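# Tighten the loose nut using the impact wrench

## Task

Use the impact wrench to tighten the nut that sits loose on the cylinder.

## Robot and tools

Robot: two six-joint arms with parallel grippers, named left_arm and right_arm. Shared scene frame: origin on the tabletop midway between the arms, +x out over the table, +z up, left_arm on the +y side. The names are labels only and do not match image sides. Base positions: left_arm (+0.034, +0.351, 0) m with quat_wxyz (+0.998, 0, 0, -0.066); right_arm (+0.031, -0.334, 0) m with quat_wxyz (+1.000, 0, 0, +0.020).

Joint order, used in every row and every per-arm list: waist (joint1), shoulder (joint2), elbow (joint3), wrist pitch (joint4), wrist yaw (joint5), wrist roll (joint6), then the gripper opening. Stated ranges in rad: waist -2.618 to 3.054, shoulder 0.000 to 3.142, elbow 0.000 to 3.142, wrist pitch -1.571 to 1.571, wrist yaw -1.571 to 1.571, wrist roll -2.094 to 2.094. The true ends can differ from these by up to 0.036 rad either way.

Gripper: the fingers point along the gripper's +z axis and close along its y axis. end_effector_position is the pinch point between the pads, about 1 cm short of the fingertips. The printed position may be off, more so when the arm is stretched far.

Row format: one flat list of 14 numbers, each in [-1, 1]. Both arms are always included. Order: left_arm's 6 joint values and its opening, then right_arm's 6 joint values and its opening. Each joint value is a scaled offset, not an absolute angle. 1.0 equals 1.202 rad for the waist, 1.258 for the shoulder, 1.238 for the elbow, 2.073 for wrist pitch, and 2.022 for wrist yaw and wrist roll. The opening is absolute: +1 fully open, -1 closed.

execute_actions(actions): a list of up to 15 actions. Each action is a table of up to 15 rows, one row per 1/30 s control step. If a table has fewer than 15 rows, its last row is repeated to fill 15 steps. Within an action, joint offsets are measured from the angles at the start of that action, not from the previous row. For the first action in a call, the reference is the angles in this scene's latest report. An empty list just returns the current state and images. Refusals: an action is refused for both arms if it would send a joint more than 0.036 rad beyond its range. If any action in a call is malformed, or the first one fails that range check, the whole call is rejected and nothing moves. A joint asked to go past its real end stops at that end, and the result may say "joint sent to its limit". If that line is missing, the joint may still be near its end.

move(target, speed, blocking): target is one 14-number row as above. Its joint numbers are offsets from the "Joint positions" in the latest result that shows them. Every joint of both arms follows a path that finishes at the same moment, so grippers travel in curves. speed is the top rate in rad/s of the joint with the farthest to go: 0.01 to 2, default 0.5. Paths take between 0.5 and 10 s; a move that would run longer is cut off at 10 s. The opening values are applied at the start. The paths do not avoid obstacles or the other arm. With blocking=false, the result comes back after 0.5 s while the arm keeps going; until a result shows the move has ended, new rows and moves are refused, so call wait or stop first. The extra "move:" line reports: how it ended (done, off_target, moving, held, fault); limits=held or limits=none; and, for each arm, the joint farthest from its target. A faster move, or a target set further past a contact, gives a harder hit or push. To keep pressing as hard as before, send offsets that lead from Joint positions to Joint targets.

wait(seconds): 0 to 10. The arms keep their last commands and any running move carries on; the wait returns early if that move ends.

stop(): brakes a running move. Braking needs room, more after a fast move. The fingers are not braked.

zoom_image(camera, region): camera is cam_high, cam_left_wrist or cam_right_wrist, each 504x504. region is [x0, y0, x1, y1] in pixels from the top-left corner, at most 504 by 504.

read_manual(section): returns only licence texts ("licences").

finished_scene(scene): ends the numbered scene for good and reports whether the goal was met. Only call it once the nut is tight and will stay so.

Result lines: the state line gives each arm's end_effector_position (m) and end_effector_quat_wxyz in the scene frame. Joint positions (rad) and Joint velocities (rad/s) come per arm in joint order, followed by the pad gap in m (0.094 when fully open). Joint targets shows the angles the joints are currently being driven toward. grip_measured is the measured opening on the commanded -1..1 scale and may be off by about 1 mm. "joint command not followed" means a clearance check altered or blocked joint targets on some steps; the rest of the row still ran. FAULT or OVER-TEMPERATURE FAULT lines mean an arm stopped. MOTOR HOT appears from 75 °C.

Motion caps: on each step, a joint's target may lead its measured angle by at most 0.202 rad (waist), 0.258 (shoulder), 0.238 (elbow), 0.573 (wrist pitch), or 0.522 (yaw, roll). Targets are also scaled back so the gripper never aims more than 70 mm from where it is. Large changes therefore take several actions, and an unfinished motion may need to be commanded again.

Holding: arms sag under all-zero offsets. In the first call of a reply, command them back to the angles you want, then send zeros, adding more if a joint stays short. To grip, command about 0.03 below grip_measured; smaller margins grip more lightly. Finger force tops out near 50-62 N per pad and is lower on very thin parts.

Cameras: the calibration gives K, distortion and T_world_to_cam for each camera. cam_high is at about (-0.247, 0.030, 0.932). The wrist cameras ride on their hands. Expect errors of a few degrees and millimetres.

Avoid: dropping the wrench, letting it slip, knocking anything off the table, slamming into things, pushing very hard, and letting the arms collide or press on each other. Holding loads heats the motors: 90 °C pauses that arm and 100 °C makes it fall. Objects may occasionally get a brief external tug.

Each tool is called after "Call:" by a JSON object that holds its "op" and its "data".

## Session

Call:
{"op": "execute_actions", "data": {"actions": []}}

Scene clock: 0.00 s.
left_arm: end_effector_position=(+0.2930, +0.2712, +0.1989) grip_measured=+1.000 end_effector_quat_wxyz=(+0.176, +0.508, +0.824, +0.178) | right_arm: end_effector_position=(+0.3229, -0.1973, +0.1470) grip_measured=+1.000 end_effector_quat_wxyz=(-0.228, +0.832, -0.419, +0.282)
Joint names: [waist, shoulder, elbow, wrist pitch, wrist yaw, wrist roll]
Joint positions: left_arm=[-0.391  1.22   1.193 -1.163 -0.342  0.647  0.094] | right_arm=[ 0.52   1.14   0.792 -0.511  0.232 -1.735  0.094]
Joint velocities: left_arm=[ 0.007 -0.007 -0.007  0.007 -0.022  0.022  0.   ] | right_arm=[-0.002  0.022  0.017  0.022  0.066  0.095  0.   ]
Motor temperatures (°C, as the motors report them): left_arm=[17 24 21 18 19 20] | right_arm=[17 17 18 22 17 17]
Joint targets: left_arm=[-0.391 1.211 1.206 -1.155 -0.344 0.642] | right_arm=[0.520 1.136 0.795 -0.526 0.230 -1.732]
camera_calibration (this result's frames):
cam_left_wrist: T_world_to_cam=[[-0.717308, -0.462008, -0.521553, 0.442799], [-0.648352, 0.716725, 0.256799, -0.00295936], [0.255167, 0.522354, -0.813656, 0.0426845], [0, 0, 0, 1]] pos_world=[0.304813, 0.184402, 0.266434]
cam_right_wrist: T_world_to_cam=[[0.478976, 0.65911, 0.579789, -0.114293], [-0.0466254, -0.640447, 0.766585, -0.224419], [0.876589, -0.394209, -0.276028, -0.216524], [0, 0, 0, 1]] pos_world=[0.234082, -0.153753, 0.178535]

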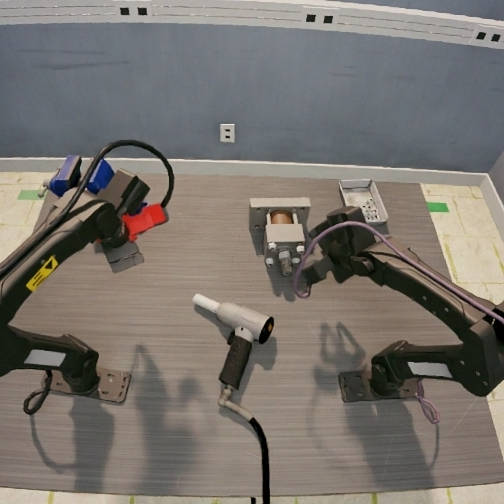

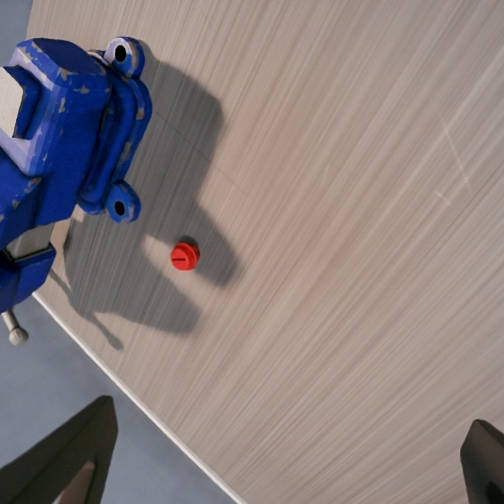

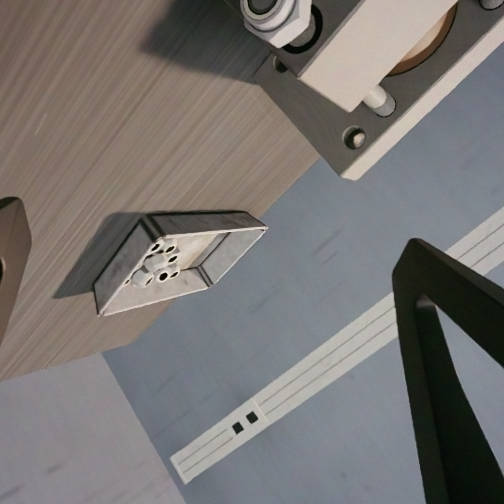

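Call:
{"op": "zoom_image", "data": {"camera": "cam_high", "region": [230, 180, 350, 300]}}

Call:
{"op": "zoom_image", "data": {"camera": "cam_high", "region": [170, 270, 310, 410]}}

Region (230, 180, 350, 300) of cam_high's 504x504 image, scaled by 4.200, with more detail than that image has.

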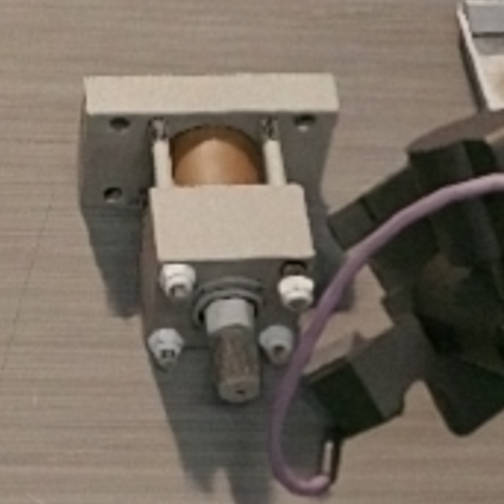

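Region (170, 270, 310, 410) of cam_high's 504x504 image, scaled by 3.600, with more detail than that image has.

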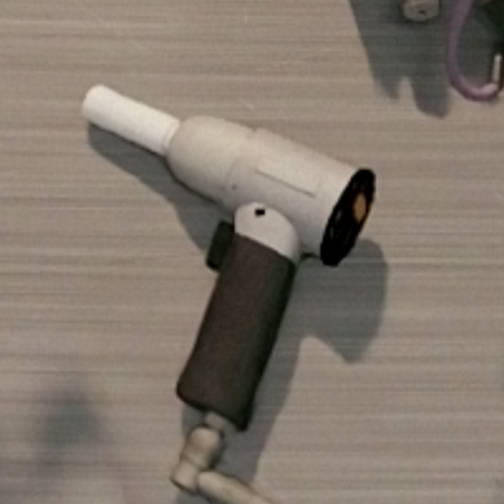

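Call:
{"op": "move", "data": {"target": [0,0,0,0,0,0,1, 0.49,0.72,0.8,-0.39,-0.115,0.868,0.7], "speed": 1.0}}

Scene clock: 10.73 s.
left_arm: end_effector_position=(+0.2930, +0.2712, +0.1989) grip_measured=+1.000 end_effector_quat_wxyz=(+0.176, +0.508, +0.824, +0.178) | right_arm: end_effector_position=(+0.1911, +0.0211, +0.0981) grip_measured=+0.702 end_effector_quat_wxyz=(+0.001, -0.537, +0.844, -0.003)
Joint names: [waist, shoulder, elbow, wrist pitch, wrist yaw, wrist roll]
Joint positions: left_arm=[-0.391  1.22   1.193 -1.163 -0.342  0.647  0.094] | right_arm=[ 1.106  2.034  1.761 -1.299  0.006  0.013  0.08 ]
Joint velocities: left_arm=[ 0.002  0.012 -0.002 -0.007  0.022 -0.022  0.   ] | right_arm=[ 0.002  0.007 -0.022 -0.051 -0.007 -0.051 -0.001]
Motor temperatures (°C, as the motors report them): left_arm=[17 24 22 19 19 20] | right_arm=[17 18 19 23 17 17]
Joint targets: left_arm=[-0.391 1.220 1.193 -1.163 -0.342 0.647] | right_arm=[1.109 2.046 1.783 -1.319 -0.001 0.020]
move: off_target (right_arm); limits=none; left_arm: farthest joint: the waist, 0.000 radians from its target (0.000 radians at the start); right_arm: farthest joint: the elbow, 0.022 radians from its target (0.990 radians at the start)
camera_calibration (this result's frames):
cam_left_wrist: T_world_to_cam=[[-0.717308, -0.462008, -0.521553, 0.442799], [-0.648352, 0.716725, 0.256799, -0.00295936], [0.255167, 0.522354, -0.813656, 0.0426845], [0, 0, 0, 1]] pos_world=[0.304813, 0.184402, 0.266434]
cam_right_wrist: T_world_to_cam=[[0.958351, -0.284825, 0.0209268, -0.183644], [-0.220144, -0.690063, 0.689456, -0.0113843], [-0.181933, -0.665348, -0.724025, 0.223606], [0, 0, 0, 1]] pos_world=[0.214171, 0.0886132, 0.173588]

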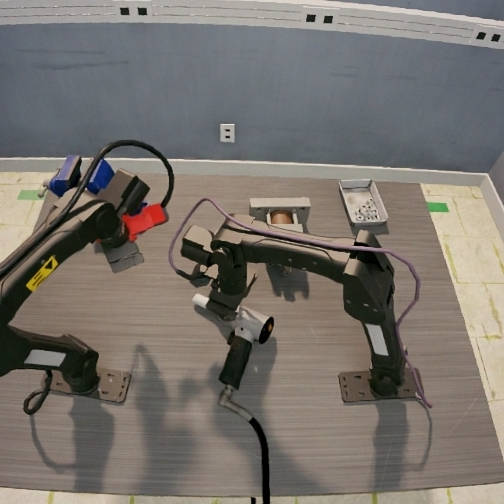

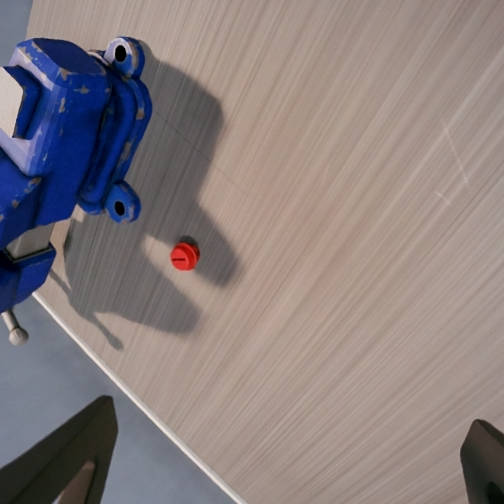

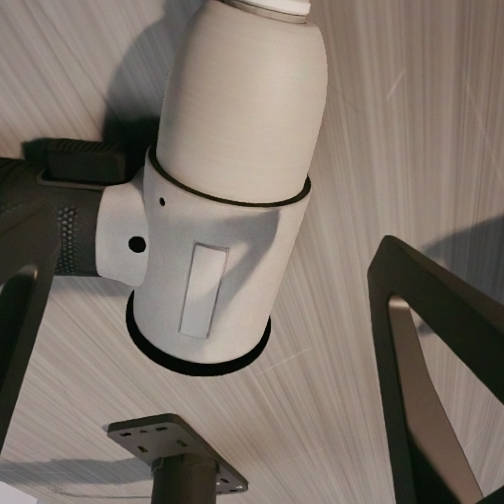

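Call:
{"op": "move", "data": {"target": [0,0,0,0,0,0,1, -0.015,0.058,-0.176,0.131,0,0,0.6], "speed": 0.25}}

Scene clock: 15.43 s.
left_arm: end_effector_position=(+0.2930, +0.2712, +0.1989) grip_measured=+1.000 end_effector_quat_wxyz=(+0.176, +0.508, +0.824, +0.178) | right_arm: end_effector_position=(+0.1945, +0.0210, +0.0257) grip_measured=+0.602 end_effector_quat_wxyz=(-0.002, -0.533, +0.846, -0.005)
Joint names: [waist, shoulder, elbow, wrist pitch, wrist yaw, wrist roll]
Joint positions: left_arm=[-0.391  1.22   1.193 -1.163 -0.342  0.647  0.094] | right_arm=[ 1.098  2.092  1.557 -1.044  0.006  0.014  0.075]
Joint velocities: left_arm=[ 0.007 -0.002  0.007  0.007  0.022 -0.022  0.   ] | right_arm=[-0.002 -0.007 -0.007  0.051 -0.037 -0.051 -0.   ]
Motor temperatures (°C, as the motors report them): left_arm=[17 24 22 19 19 20] | right_arm=[17 19 19 23 17 17]
Joint targets: left_arm=[-0.391 1.220 1.193 -1.163 -0.342 0.647] | right_arm=[1.088 2.107 1.543 -1.028 0.006 0.013]
move: done; limits=none; left_arm: farthest joint: the waist, 0.000 radians from its target (0.000 radians at the start); right_arm: farthest joint: the wrist pitch, 0.016 radians from its target (0.272 radians at the start)
camera_calibration (this result's frames):
cam_left_wrist: T_world_to_cam=[[-0.717308, -0.462008, -0.521553, 0.442799], [-0.648352, 0.716725, 0.256799, -0.00295936], [0.255167, 0.522354, -0.813656, 0.0426845], [0, 0, 0, 1]] pos_world=[0.304813, 0.184402, 0.266434]
cam_right_wrist: T_world_to_cam=[[0.955983, -0.292737, 0.0200569, -0.184753], [-0.22405, -0.684118, 0.694107, 0.0396729], [-0.189469, -0.668048, -0.719593, 0.173163], [0, 0, 0, 1]] pos_world=[0.218319, 0.0887383, 0.100775]

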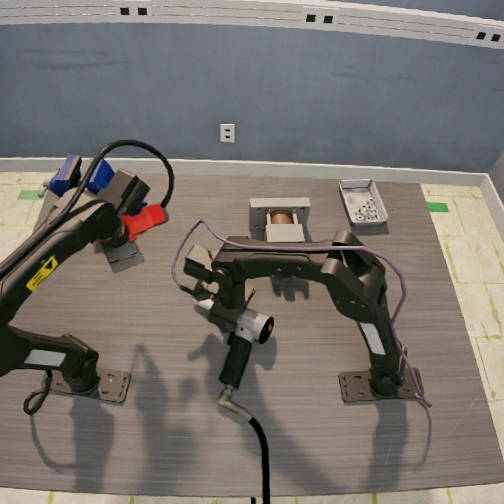

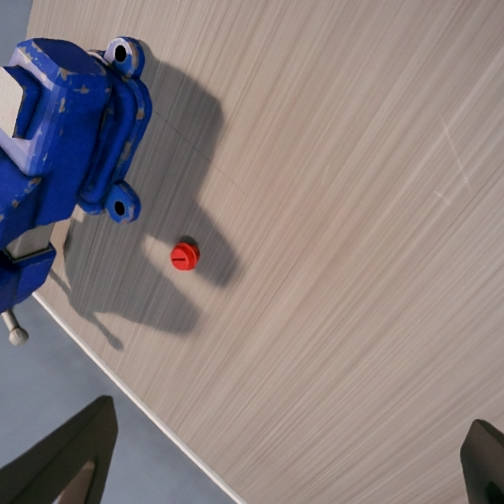

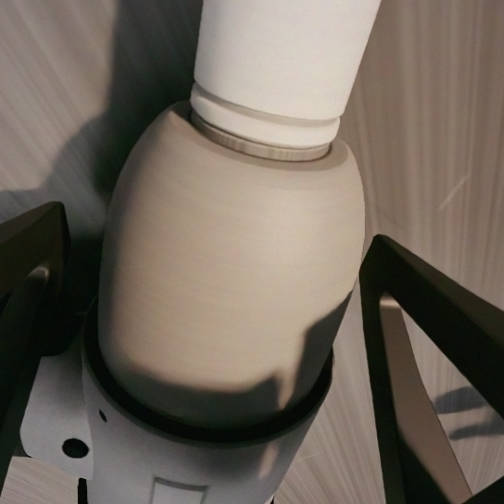

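Call:
{"op": "move", "data": {"target": [0,0,0,0,0,0,1, 0,0,0,0,0,0,0]}}

Call:
{"op": "move", "data": {"target": [0,0,0,0,0,0,-1, 0,-0.2,0.05,-0.09,-0.02,0,0], "speed": 0.2}}

Scene clock: 21.27 s.
left_arm: end_effector_position=(+0.2930, +0.2712, +0.1989) grip_measured=+1.000 end_effector_quat_wxyz=(+0.176, +0.508, +0.824, +0.178) | right_arm: end_effector_position=(+0.1940, +0.0214, +0.0257) grip_measured=+0.191 end_effector_quat_wxyz=(-0.002, -0.532, +0.847, -0.003)
Joint names: [waist, shoulder, elbow, wrist pitch, wrist yaw, wrist roll]
Joint positions: left_arm=[-0.391  1.22   1.193 -1.163 -0.342  0.647  0.094] | right_arm=[ 1.098  2.092  1.557 -1.043  0.003  0.018  0.056]
Joint velocities: left_arm=[ 0.007 -0.007 -0.012  0.022 -0.007 -0.066  0.   ] | right_arm=[-0.007  0.002  0.007  0.051  0.007 -0.007 -0.001]
Motor temperatures (°C, as the motors report them): left_arm=[17 24 22 20 19 20] | right_arm=[17 20 19 23 17 17]
Joint targets: left_arm=[-0.391 1.220 1.193 -1.163 -0.342 0.647] | right_arm=[1.098 2.092 1.557 -1.044 0.006 0.014]
move: done; limits=none; left_arm: farthest joint: the waist, 0.000 radians from its target (0.000 radians at the start); right_arm: farthest joint: the wrist roll, 0.004 radians from its target (0.000 radians at the start)
camera_calibration (this result's frames):
cam_left_wrist: T_world_to_cam=[[-0.717308, -0.462008, -0.521553, 0.442799], [-0.648352, 0.716725, 0.256799, -0.00295936], [0.255167, 0.522354, -0.813656, 0.0426845], [0, 0, 0, 1]] pos_world=[0.304813, 0.184402, 0.266434]
cam_right_wrist: T_world_to_cam=[[0.954902, -0.296446, 0.0167875, -0.183799], [-0.224762, -0.684735, 0.693267, 0.0400351], [-0.194022, -0.665776, -0.720485, 0.174214], [0, 0, 0, 1]] pos_world=[0.21831, 0.0889143, 0.100849]

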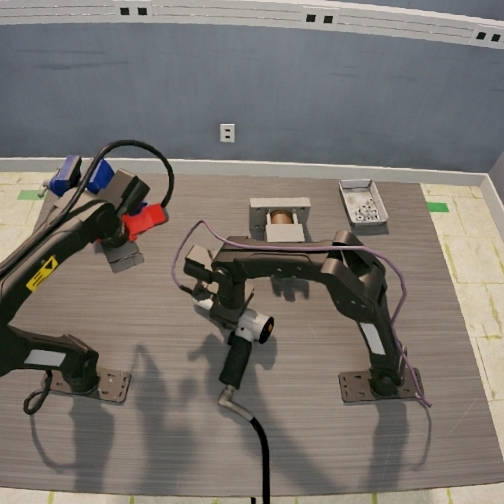

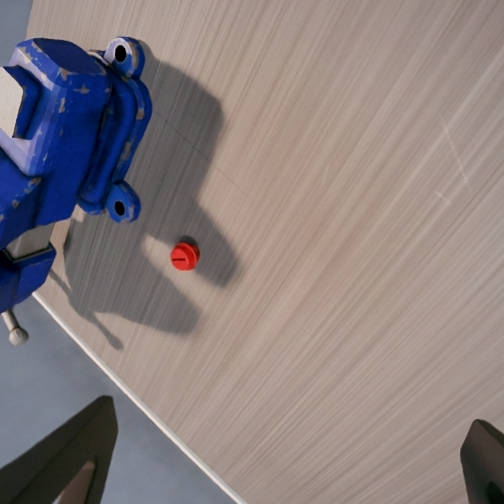

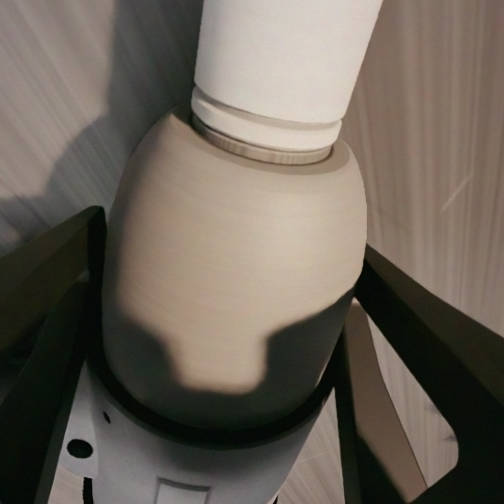

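Scene clock: 23.00 s.
left_arm: end_effector_position=(+0.2930, +0.2712, +0.1989) grip_measured=-0.996 end_effector_quat_wxyz=(+0.176, +0.508, +0.824, +0.178) | right_arm: end_effector_position=(+0.1842, +0.0009, +0.0890) grip_measured=+0.129 end_effector_quat_wxyz=(+0.014, -0.527, +0.849, +0.010)
Joint names: [waist, shoulder, elbow, wrist pitch, wrist yaw, wrist roll]
Joint positions: left_arm=[-0.391  1.22   1.193 -1.163 -0.342  0.647  0.   ] | right_arm=[ 1.097  1.915  1.557 -1.178 -0.002  0.026  0.053]
Joint velocities: left_arm=[-0.007 -0.032 -0.017 -0.022 -0.037 -0.066  0.   ] | right_arm=[ 0.007 -0.012 -0.007  0.007 -0.022  0.022  0.001]
Motor temperatures (°C, as the motors report them): left_arm=[17 24 22 20 19 20] | right_arm=[17 21 20 23 17 17]
Joint targets: left_arm=[-0.391 1.220 1.193 -1.163 -0.342 0.647] | right_arm=[1.098 1.841 1.619 -1.229 -0.038 0.018]
move: off_target (right_arm); limits=none; left_arm: farthest joint: the waist, 0.000 radians from its target (0.000 radians at the start); right_arm: farthest joint: the shoulder, 0.075 radians from its target (0.252 radians at the start)
camera_calibration (this result's frames):
cam_left_wrist: T_world_to_cam=[[-0.717308, -0.462008, -0.521553, 0.442799], [-0.648352, 0.716725, 0.256799, -0.00295936], [0.255167, 0.522354, -0.813656, 0.0426845], [0, 0, 0, 1]] pos_world=[0.304813, 0.184402, 0.266434]
cam_right_wrist: T_world_to_cam=[[0.951692, -0.306539, 0.0177897, -0.181051], [-0.240906, -0.709493, 0.662257, -0.0143606], [-0.190386, -0.63455, -0.749065, 0.206042], [0, 0, 0, 1]] pos_world=[0.208072, 0.065056, 0.16707]

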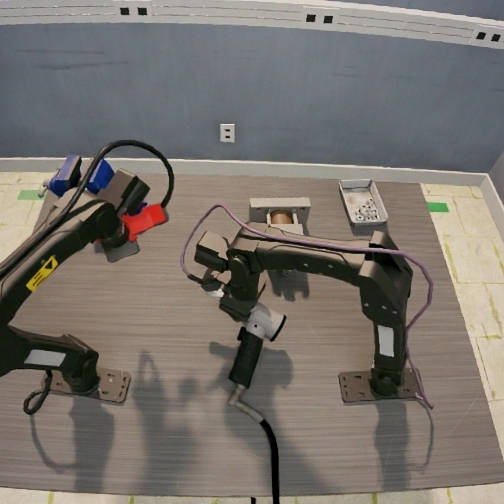

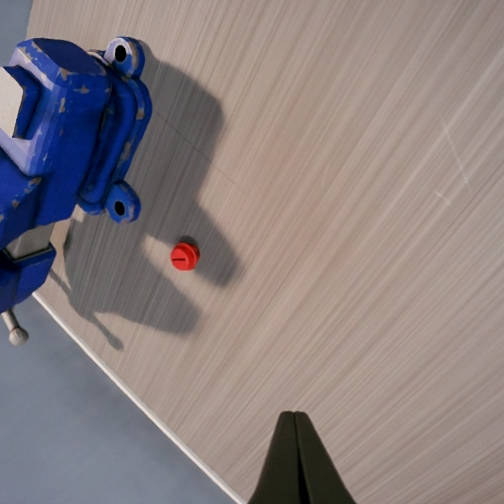

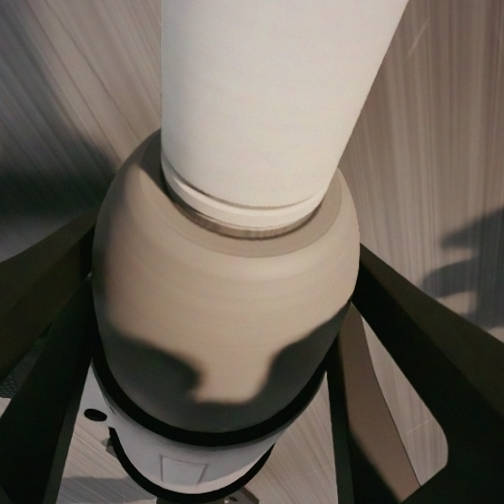

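Call:
{"op": "move", "data": {"target": [0,0,0,0,0,0,-1, 0,0.15,0,0.065,0,0,0], "speed": 0.15}}

Call:
{"op": "move", "data": {"target": [0,0,0,0,0,0,-1, 0,-0.2,0.05,-0.1,-0.02,0,0], "speed": 0.15}}

Scene clock: 26.97 s.
left_arm: end_effector_position=(+0.2930, +0.2712, +0.1989) grip_measured=-0.996 end_effector_quat_wxyz=(+0.176, +0.508, +0.824, +0.178) | right_arm: end_effector_position=(+0.1865, +0.0082, +0.0262) grip_measured=+0.129 end_effector_quat_wxyz=(-0.025, -0.528, +0.849, -0.008)
Joint names: [waist, shoulder, elbow, wrist pitch, wrist yaw, wrist roll]
Joint positions: left_arm=[-0.391  1.22   1.193 -1.163 -0.342  0.647  0.   ] | right_arm=[ 1.094  2.075  1.531 -1.077 -0.014  0.022  0.053]
Joint velocities: left_arm=[ 0.002  0.007  0.007 -0.007 -0.007 -0.007  0.001] | right_arm=[0.007 0.012 0.002 0.051 0.022 0.037 0.001]
Motor temperatures (°C, as the motors report them): left_arm=[17 24 22 20 19 20] | right_arm=[17 22 20 22 17 17]
Joint targets: left_arm=[-0.391 1.220 1.193 -1.163 -0.342 0.647] | right_arm=[1.097 2.104 1.557 -1.043 -0.002 0.026]
move: off_target (right_arm); limits=none; left_arm: farthest joint: the waist, 0.000 radians from its target (0.000 radians at the start); right_arm: farthest joint: the wrist pitch, 0.034 radians from its target (0.134 radians at the start)
camera_calibration (this result's frames):
cam_left_wrist: T_world_to_cam=[[-0.717308, -0.462008, -0.521553, 0.442799], [-0.648352, 0.716725, 0.256799, -0.00295936], [0.255167, 0.522354, -0.813656, 0.0426845], [0, 0, 0, 1]] pos_world=[0.304813, 0.184402, 0.266434]
cam_right_wrist: T_world_to_cam=[[0.952433, -0.30471, -0.00484377, -0.179391], [-0.207551, -0.660216, 0.721829, 0.0247965], [-0.223147, -0.686488, -0.692055, 0.169097], [0, 0, 0, 1]] pos_world=[0.213738, 0.0777915, 0.0982562]

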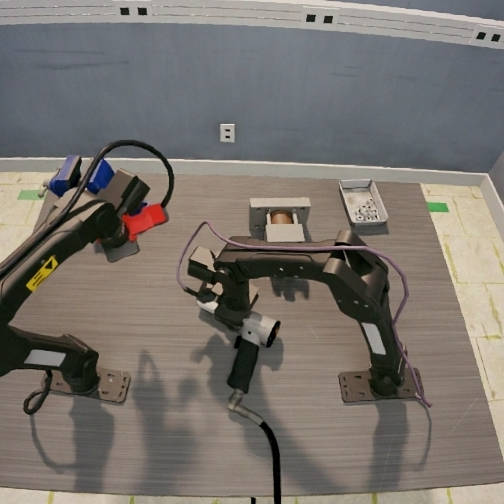

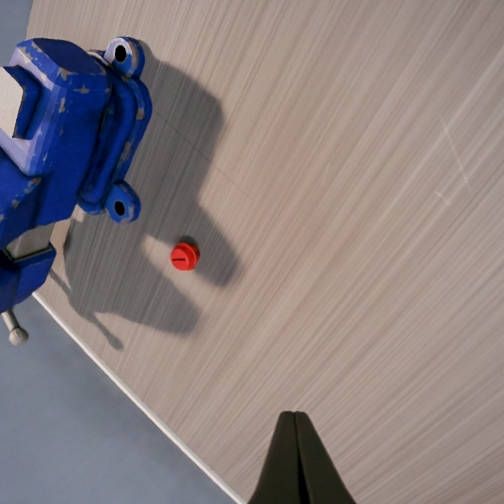

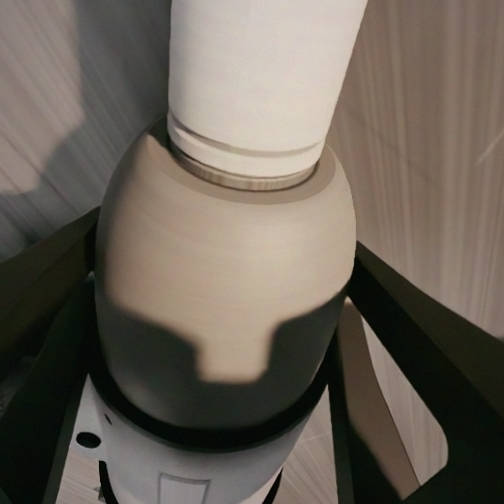

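Scene clock: 29.10 s.
left_arm: end_effector_position=(+0.2930, +0.2712, +0.1989) grip_measured=-0.996 end_effector_quat_wxyz=(+0.176, +0.508, +0.824, +0.178) | right_arm: end_effector_position=(+0.1772, -0.0136, +0.0884) grip_measured=+0.129 end_effector_quat_wxyz=(-0.009, -0.527, +0.850, +0.003)
Joint names: [waist, shoulder, elbow, wrist pitch, wrist yaw, wrist roll]
Joint positions: left_arm=[-0.391  1.22   1.193 -1.163 -0.342  0.647  0.   ] | right_arm=[ 1.091  1.898  1.531 -1.216 -0.014  0.023  0.053]
Joint velocities: left_arm=[-0.002  0.007  0.002 -0.007 -0.007  0.007 -0.002] | right_arm=[-0.007  0.002 -0.012 -0.037  0.007  0.007  0.001]
Motor temperatures (°C, as the motors report them): left_arm=[17 24 22 20 19 20] | right_arm=[17 23 20 22 17 17]
Joint targets: left_arm=[-0.391 1.220 1.193 -1.163 -0.342 0.647] | right_arm=[1.094 1.824 1.593 -1.284 -0.054 0.022]
move: off_target (right_arm); limits=none; left_arm: farthest joint: the waist, 0.000 radians from its target (0.000 radians at the start); right_arm: farthest joint: the shoulder, 0.074 radians from its target (0.252 radians at the start)
camera_calibration (this result's frames):
cam_left_wrist: T_world_to_cam=[[-0.717308, -0.462008, -0.521553, 0.442799], [-0.648352, 0.716725, 0.256799, -0.00295936], [0.255167, 0.522354, -0.813656, 0.0426845], [0, 0, 0, 1]] pos_world=[0.304813, 0.184402, 0.266434]
cam_right_wrist: T_world_to_cam=[[0.951538, -0.307531, 0.0000270477, -0.177214], [-0.221173, -0.684276, 0.694874, -0.0319698], [-0.213677, -0.661205, -0.719132, 0.196203], [0, 0, 0, 1]] pos_world=[0.203479, 0.0533553, 0.163315]

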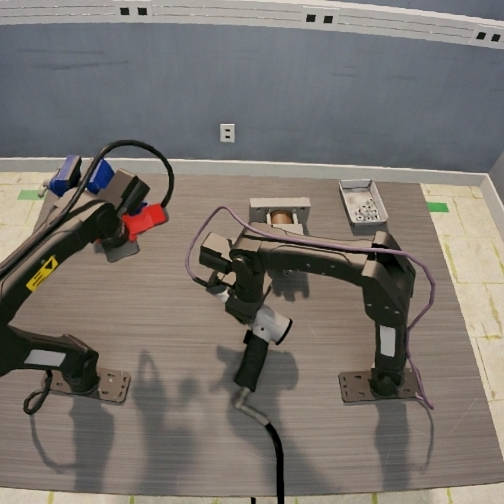

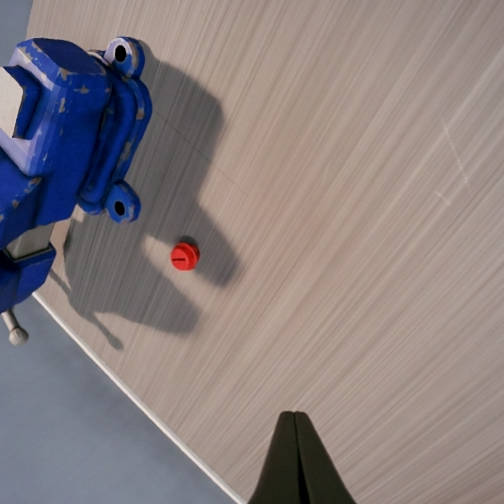

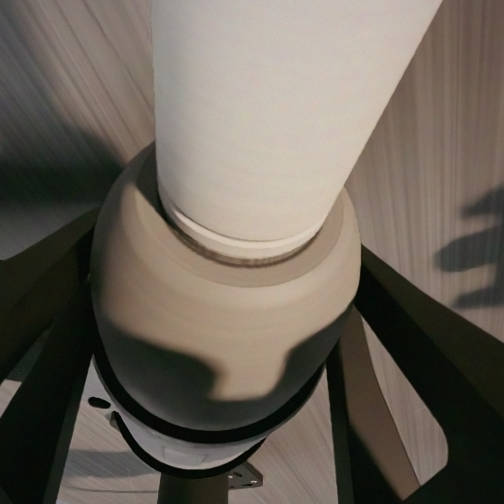

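Call:
{"op": "move", "data": {"target": [0,0,0,0,0,0,-1, 0,0.15,0,0.085,0,0,0], "speed": 0.15}}

Call:
{"op": "move", "data": {"target": [0,0,0,0,0,0,-1, 0,0,0,0,0,0,0.45]}}

Scene clock: 37.50 s.
left_arm: end_effector_position=(+0.2930, +0.2712, +0.1989) grip_measured=-0.996 end_effector_quat_wxyz=(+0.176, +0.508, +0.824, +0.178) | right_arm: end_effector_position=(+0.1826, +0.0004, +0.0263) grip_measured=+0.129 end_effector_quat_wxyz=(-0.035, -0.529, +0.848, -0.009)
Joint names: [waist, shoulder, elbow, wrist pitch, wrist yaw, wrist roll]
Joint positions: left_arm=[-0.391  1.22   1.193 -1.163 -0.342  0.647  0.   ] | right_arm=[ 1.09   2.06   1.507 -1.086 -0.022  0.016  0.053]
Joint velocities: left_arm=[-0.002  0.002 -0.002 -0.022 -0.051 -0.066 -0.001] | right_arm=[ 0.007 -0.017 -0.012 -0.022  0.007 -0.081 -0.001]
Motor temperatures (°C, as the motors report them): left_arm=[17 24 22 20 19 20] | right_arm=[17 25 21 22 17 17]
Joint targets: left_arm=[-0.391 1.220 1.193 -1.163 -0.342 0.647] | right_arm=[1.091 2.086 1.531 -1.040 -0.014 0.023]
move: off_target (right_arm); limits=none; left_arm: farthest joint: the waist, 0.000 radians from its target (0.000 radians at the start); right_arm: farthest joint: the wrist pitch, 0.046 radians from its target (0.176 radians at the start)
camera_calibration (this result's frames):
cam_left_wrist: T_world_to_cam=[[-0.717308, -0.462008, -0.521553, 0.442799], [-0.648352, 0.716725, 0.256799, -0.00295936], [0.255167, 0.522354, -0.813656, 0.0426845], [0, 0, 0, 1]] pos_world=[0.304813, 0.184402, 0.266434]
cam_right_wrist: T_world_to_cam=[[0.952943, -0.302756, -0.0154282, -0.17795], [-0.195114, -0.651493, 0.733135, 0.0162328], [-0.232013, -0.695626, -0.679908, 0.164293], [0, 0, 0, 1]] pos_world=[0.210861, 0.0709864, 0.0970575]

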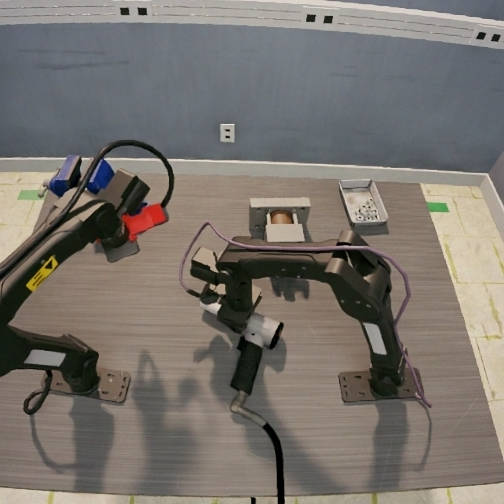

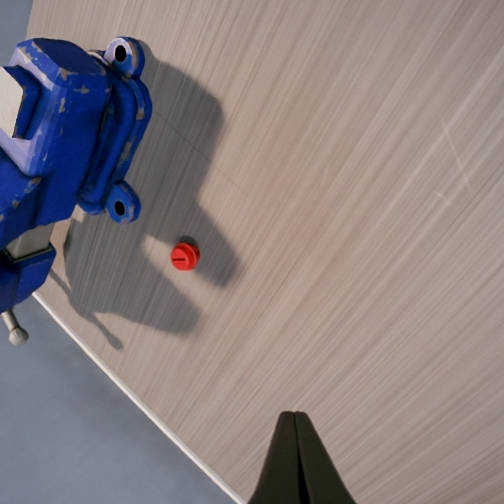

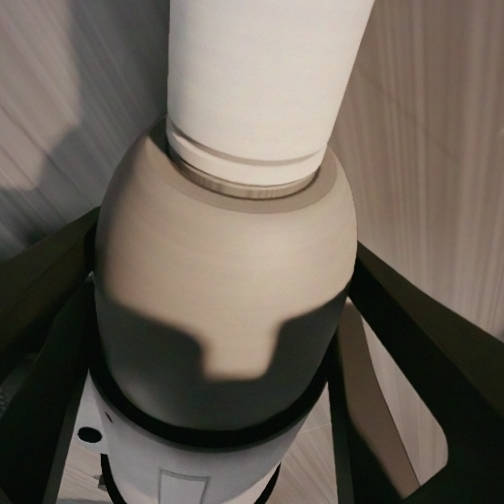

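Scene clock: 38.00 s.
left_arm: end_effector_position=(+0.2930, +0.2712, +0.1989) grip_measured=-0.996 end_effector_quat_wxyz=(+0.176, +0.508, +0.824, +0.178) | right_arm: end_effector_position=(+0.1826, +0.0003, +0.0263) grip_measured=+0.448 end_effector_quat_wxyz=(-0.035, -0.529, +0.848, -0.010)
Joint names: [waist, shoulder, elbow, wrist pitch, wrist yaw, wrist roll]
Joint positions: left_arm=[-0.391  1.22   1.193 -1.163 -0.342  0.647  0.   ] | right_arm=[ 1.09   2.06   1.507 -1.087 -0.022  0.016  0.068]
Joint velocities: left_arm=[-0.017 -0.002 -0.017 -0.037  0.051 -0.022  0.   ] | right_arm=[-0.022  0.007  0.022 -0.051  0.007 -0.022  0.   ]
Motor temperatures (°C, as the motors report them): left_arm=[17 24 22 20 19 20] | right_arm=[17 25 21 22 17 17]
Joint targets: left_arm=[-0.391 1.220 1.193 -1.163 -0.342 0.647] | right_arm=[1.090 2.060 1.507 -1.086 -0.022 0.016]
move: done; limits=none; left_arm: farthest joint: the waist, 0.000 radians from its target (0.000 radians at the start); right_arm: farthest joint: the wrist pitch, 0.001 radians from its target (0.000 radians at the start)
camera_calibration (this result's frames):
cam_left_wrist: T_world_to_cam=[[-0.717308, -0.462008, -0.521553, 0.442799], [-0.648352, 0.716725, 0.256799, -0.00295936], [0.255167, 0.522354, -0.813656, 0.0426845], [0, 0, 0, 1]] pos_world=[0.304813, 0.184402, 0.266434]
cam_right_wrist: T_world_to_cam=[[0.952938, -0.302767, -0.0155285, -0.177921], [-0.194876, -0.650987, 0.733648, 0.0160389], [-0.232233, -0.696095, -0.679352, 0.16419], [0, 0, 0, 1]] pos_world=[0.210804, 0.0708641, 0.0970128]

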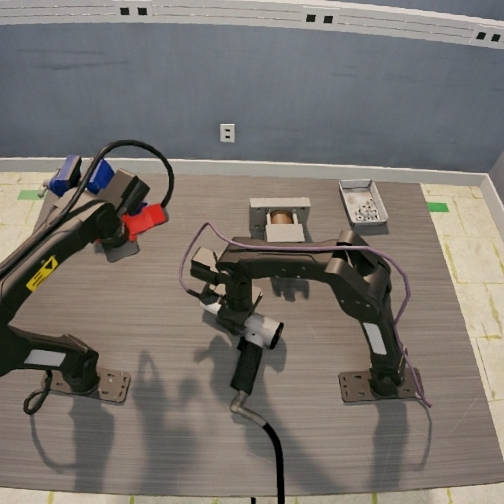

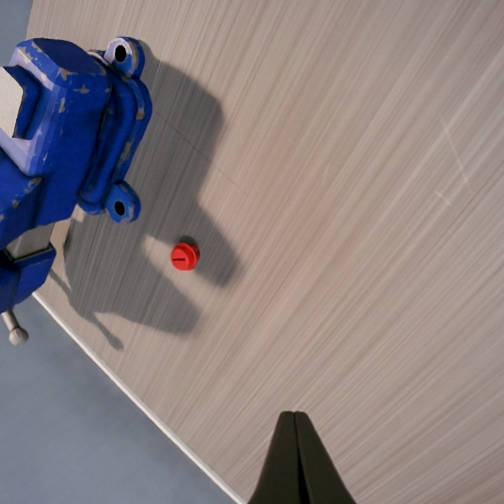

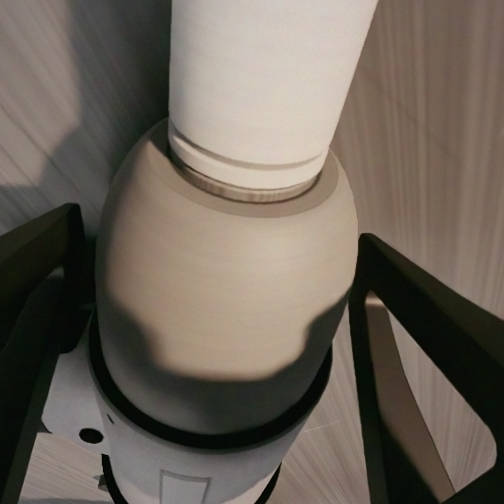

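Call:
{"op": "move", "data": {"target": [0,0,0,0,0,0,-1, 0,-0.025,-0.069,0.053,0.012,0,0.45], "speed": 0.1}}

Call:
{"op": "move", "data": {"target": [0,0,0,0,0,0,-1, 0,0,0,0,0,0,-0.1]}}

Call:
{"op": "move", "data": {"target": [0,0,0,0,0,0,-1, 0,-0.2,0.05,-0.1,-0.02,0,-0.1], "speed": 0.12}}

Scene clock: 43.73 s.
left_arm: end_effector_position=(+0.2930, +0.2712, +0.1989) grip_measured=-0.996 end_effector_quat_wxyz=(+0.176, +0.508, +0.824, +0.178) | right_arm: end_effector_position=(+0.1862, +0.0004, +0.0136) grip_measured=+0.448 end_effector_quat_wxyz=(-0.015, -0.529, +0.848, -0.007)
Joint names: [waist, shoulder, elbow, wrist pitch, wrist yaw, wrist roll]
Joint positions: left_arm=[-0.391  1.22   1.193 -1.163 -0.342  0.647  0.   ] | right_arm=[ 1.09   2.049  1.439 -0.993 -0.004  0.016  0.068]
Joint velocities: left_arm=[ 0.007 -0.002 -0.022  0.007 -0.081 -0.051 -0.002] | right_arm=[ 0.007 -0.012 -0.017 -0.051 -0.037 -0.037 -0.   ]
Motor temperatures (°C, as the motors report them): left_arm=[17 24 22 20 19 20] | right_arm=[17 25 20 22 17 17]
Joint targets: left_arm=[-0.391 1.220 1.193 -1.163 -0.342 0.647] | right_arm=[1.090 2.029 1.422 -0.977 0.002 0.016]
move: done; limits=none; left_arm: farthest joint: the waist, 0.000 radians from its target (0.000 radians at the start); right_arm: farthest joint: the shoulder, 0.020 radians from its target (0.031 radians at the start)
camera_calibration (this result's frames):
cam_left_wrist: T_world_to_cam=[[-0.717308, -0.462008, -0.521553, 0.442799], [-0.648352, 0.716725, 0.256799, -0.00295936], [0.255167, 0.522354, -0.813656, 0.0426845], [0, 0, 0, 1]] pos_world=[0.304813, 0.184402, 0.266434]
cam_right_wrist: T_world_to_cam=[[0.953347, -0.301794, 0.00706023, -0.181894], [-0.21723, -0.669599, 0.710245, 0.0306436], [-0.20962, -0.678643, -0.703919, 0.152676], [0, 0, 0, 1]] pos_world=[0.212069, 0.0692372, 0.0869916]

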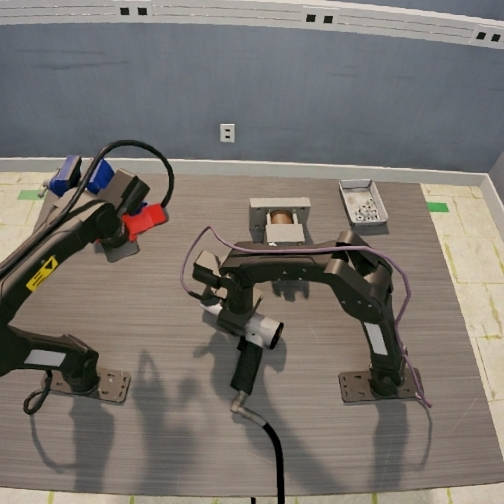

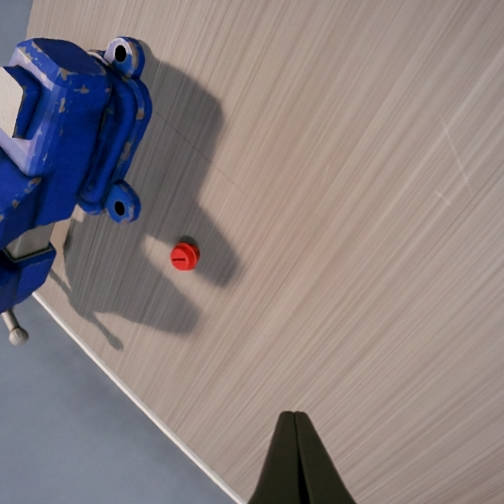

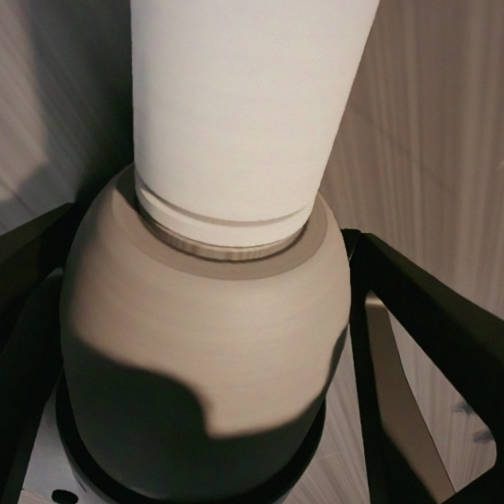

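Scene clock: 44.23 s.
left_arm: end_effector_position=(+0.2930, +0.2712, +0.1989) grip_measured=-0.996 end_effector_quat_wxyz=(+0.176, +0.508, +0.824, +0.178) | right_arm: end_effector_position=(+0.1842, +0.0030, +0.0136) grip_measured=+0.109 end_effector_quat_wxyz=(-0.016, -0.527, +0.850, -0.000)
Joint names: [waist, shoulder, elbow, wrist pitch, wrist yaw, wrist roll]
Joint positions: left_arm=[-0.391  1.22   1.193 -1.163 -0.342  0.647  0.   ] | right_arm=[ 1.092  2.049  1.439 -0.987 -0.017  0.023  0.052]
Joint velocities: left_arm=[-0.017 -0.012 -0.007 -0.081  0.022 -0.081 -0.   ] | right_arm=[ 0.012 -0.017 -0.007 -0.007  0.037  0.007 -0.001]
Motor temperatures (°C, as the motors report them): left_arm=[17 24 22 20 19 20] | right_arm=[17 25 20 22 17 17]
Joint targets: left_arm=[-0.391 1.220 1.193 -1.163 -0.342 0.647] | right_arm=[1.090 2.049 1.439 -0.994 -0.004 0.016]
move: done; limits=none; left_arm: farthest joint: the waist, 0.000 radians from its target (0.000 radians at the start); right_arm: farthest joint: the wrist yaw, 0.013 radians from its target (0.000 radians at the start)
camera_calibration (this result's frames):
cam_left_wrist: T_world_to_cam=[[-0.717308, -0.462008, -0.521553, 0.442799], [-0.648352, 0.716725, 0.256799, -0.00295936], [0.255167, 0.522354, -0.813656, 0.0426845], [0, 0, 0, 1]] pos_world=[0.304813, 0.184402, 0.266434]
cam_right_wrist: T_world_to_cam=[[0.951382, -0.307977, -0.00480056, -0.178701], [-0.215239, -0.675887, 0.704875, 0.0316935], [-0.22033, -0.669572, -0.709315, 0.156028], [0, 0, 0, 1]] pos_world=[0.211213, 0.0708571, 0.0874751]

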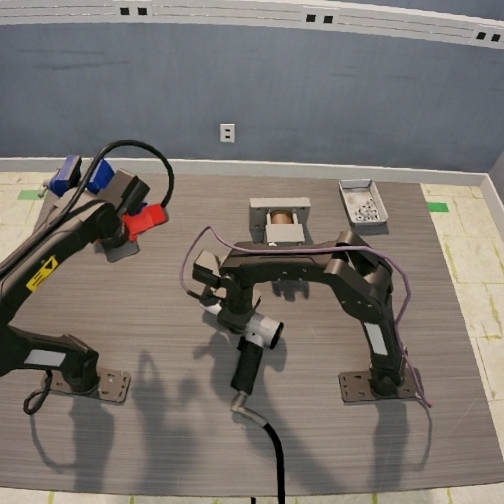

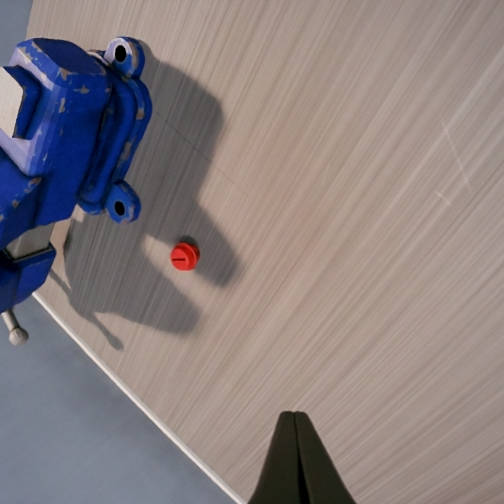

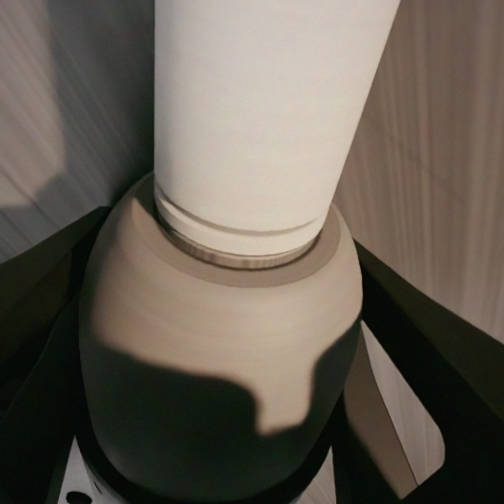

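Scene clock: 46.77 s.
left_arm: end_effector_position=(+0.2930, +0.2712, +0.1989) grip_measured=-0.996 end_effector_quat_wxyz=(+0.176, +0.508, +0.824, +0.178) | right_arm: end_effector_position=(+0.1751, -0.0166, +0.0742) grip_measured=+0.109 end_effector_quat_wxyz=(+0.000, -0.526, +0.851, +0.010)
Joint names: [waist, shoulder, elbow, wrist pitch, wrist yaw, wrist roll]
Joint positions: left_arm=[-0.391  1.22   1.193 -1.163 -0.342  0.647  0.   ] | right_arm=[ 1.092  1.872  1.439 -1.127 -0.017  0.026  0.052]
Joint velocities: left_arm=[ 0.002 -0.002 -0.012  0.022  0.007 -0.022 -0.   ] | right_arm=[-0.007 -0.002  0.007 -0.095 -0.037 -0.037  0.001]
Motor temperatures (°C, as the motors report them): left_arm=[17 24 22 20 19 20] | right_arm=[17 25 20 22 17 17]
Joint targets: left_arm=[-0.391 1.220 1.193 -1.163 -0.342 0.647] | right_arm=[1.092 1.797 1.501 -1.195 -0.058 0.023]
move: off_target (right_arm); limits=none; left_arm: farthest joint: the waist, 0.000 radians from its target (0.000 radians at the start); right_arm: farthest joint: the shoulder, 0.074 radians from its target (0.252 radians at the start)
camera_calibration (this result's frames):
cam_left_wrist: T_world_to_cam=[[-0.717308, -0.462008, -0.521553, 0.442799], [-0.648352, 0.716725, 0.256799, -0.00295936], [0.255167, 0.522354, -0.813656, 0.0426845], [0, 0, 0, 1]] pos_world=[0.304813, 0.184402, 0.266434]
cam_right_wrist: T_world_to_cam=[[0.950594, -0.310437, 0.000205058, -0.176061], [-0.228277, -0.698564, 0.678158, -0.0223344], [-0.210382, -0.644699, -0.734916, 0.184475], [0, 0, 0, 1]] pos_world=[0.201074, 0.048673, 0.150756]

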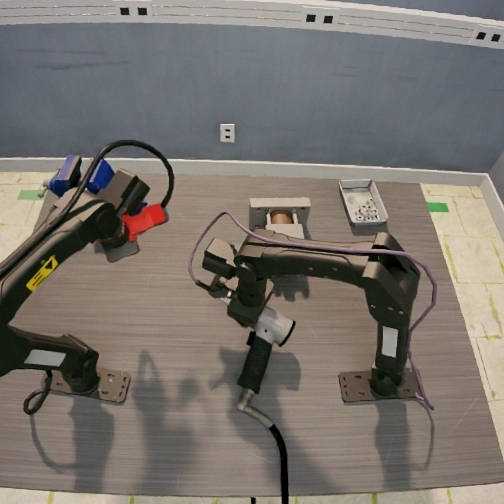

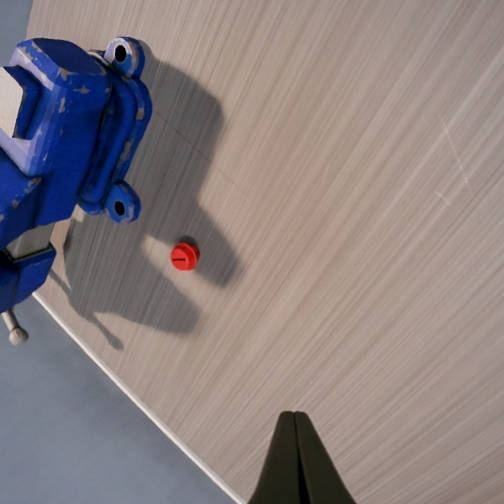

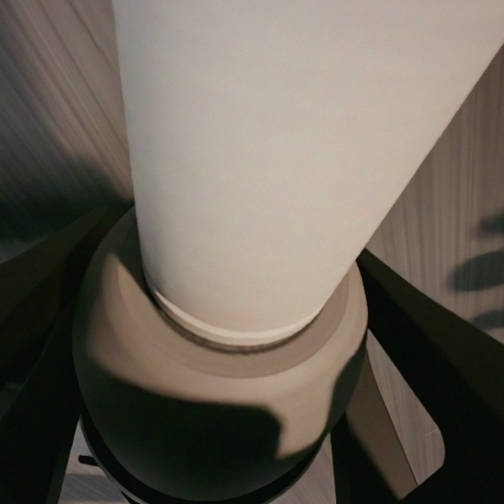

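Call:
{"op": "execute_actions", "data": {"actions": []}}

Scene clock: 56.37 s.
left_arm: end_effector_position=(+0.2930, +0.2712, +0.1989) grip_measured=-0.996 end_effector_quat_wxyz=(+0.176, +0.508, +0.824, +0.178) | right_arm: end_effector_position=(+0.1751, -0.0166, +0.0742) grip_measured=+0.109 end_effector_quat_wxyz=(+0.000, -0.526, +0.851, +0.010)
Joint names: [waist, shoulder, elbow, wrist pitch, wrist yaw, wrist roll]
Joint positions: left_arm=[-0.391  1.22   1.193 -1.163 -0.342  0.647  0.   ] | right_arm=[ 1.092  1.872  1.439 -1.127 -0.017  0.026  0.052]
Joint velocities: left_arm=[ 0.012 -0.027 -0.007  0.022  0.007 -0.095  0.001] | right_arm=[-0.007  0.007 -0.027 -0.022  0.007  0.037 -0.   ]
Motor temperatures (°C, as the motors report them): left_arm=[17 24 22 20 19 20] | right_arm=[17 27 22 22 17 17]
Joint targets: left_arm=[-0.391 1.220 1.193 -1.163 -0.342 0.647] | right_arm=[1.092 1.797 1.501 -1.195 -0.058 0.023]
camera_calibration (this result's frames):
cam_left_wrist: T_world_to_cam=[[-0.717308, -0.462008, -0.521553, 0.442799], [-0.648352, 0.716725, 0.256799, -0.00295936], [0.255167, 0.522354, -0.813656, 0.0426845], [0, 0, 0, 1]] pos_world=[0.304813, 0.184402, 0.266434]
cam_right_wrist: T_world_to_cam=[[0.950594, -0.310437, 0.000205058, -0.176061], [-0.228277, -0.698564, 0.678158, -0.0223344], [-0.210382, -0.644699, -0.734916, 0.184475], [0, 0, 0, 1]] pos_world=[0.201074, 0.048673, 0.150756]

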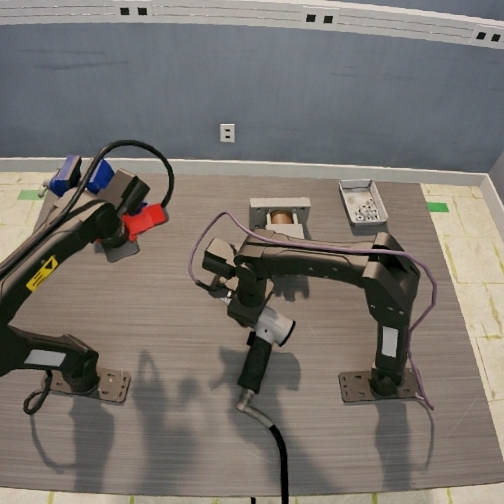

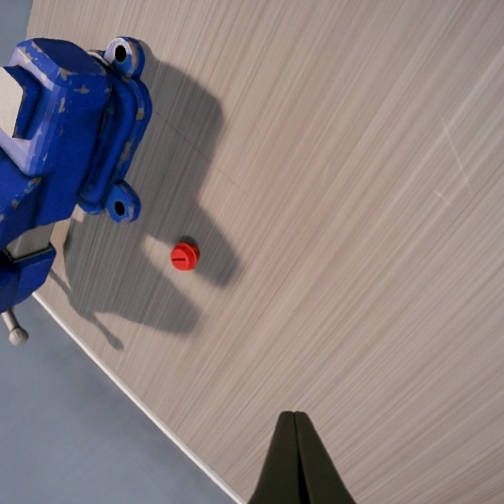

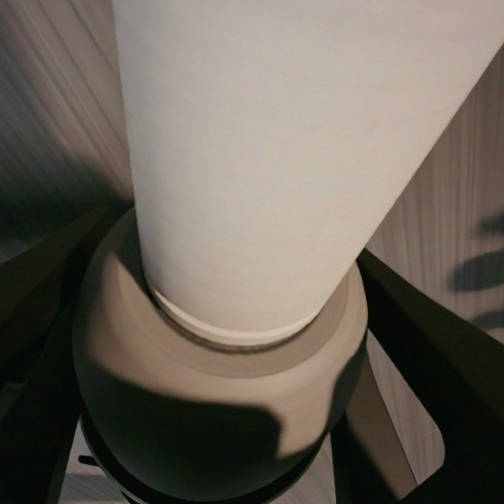

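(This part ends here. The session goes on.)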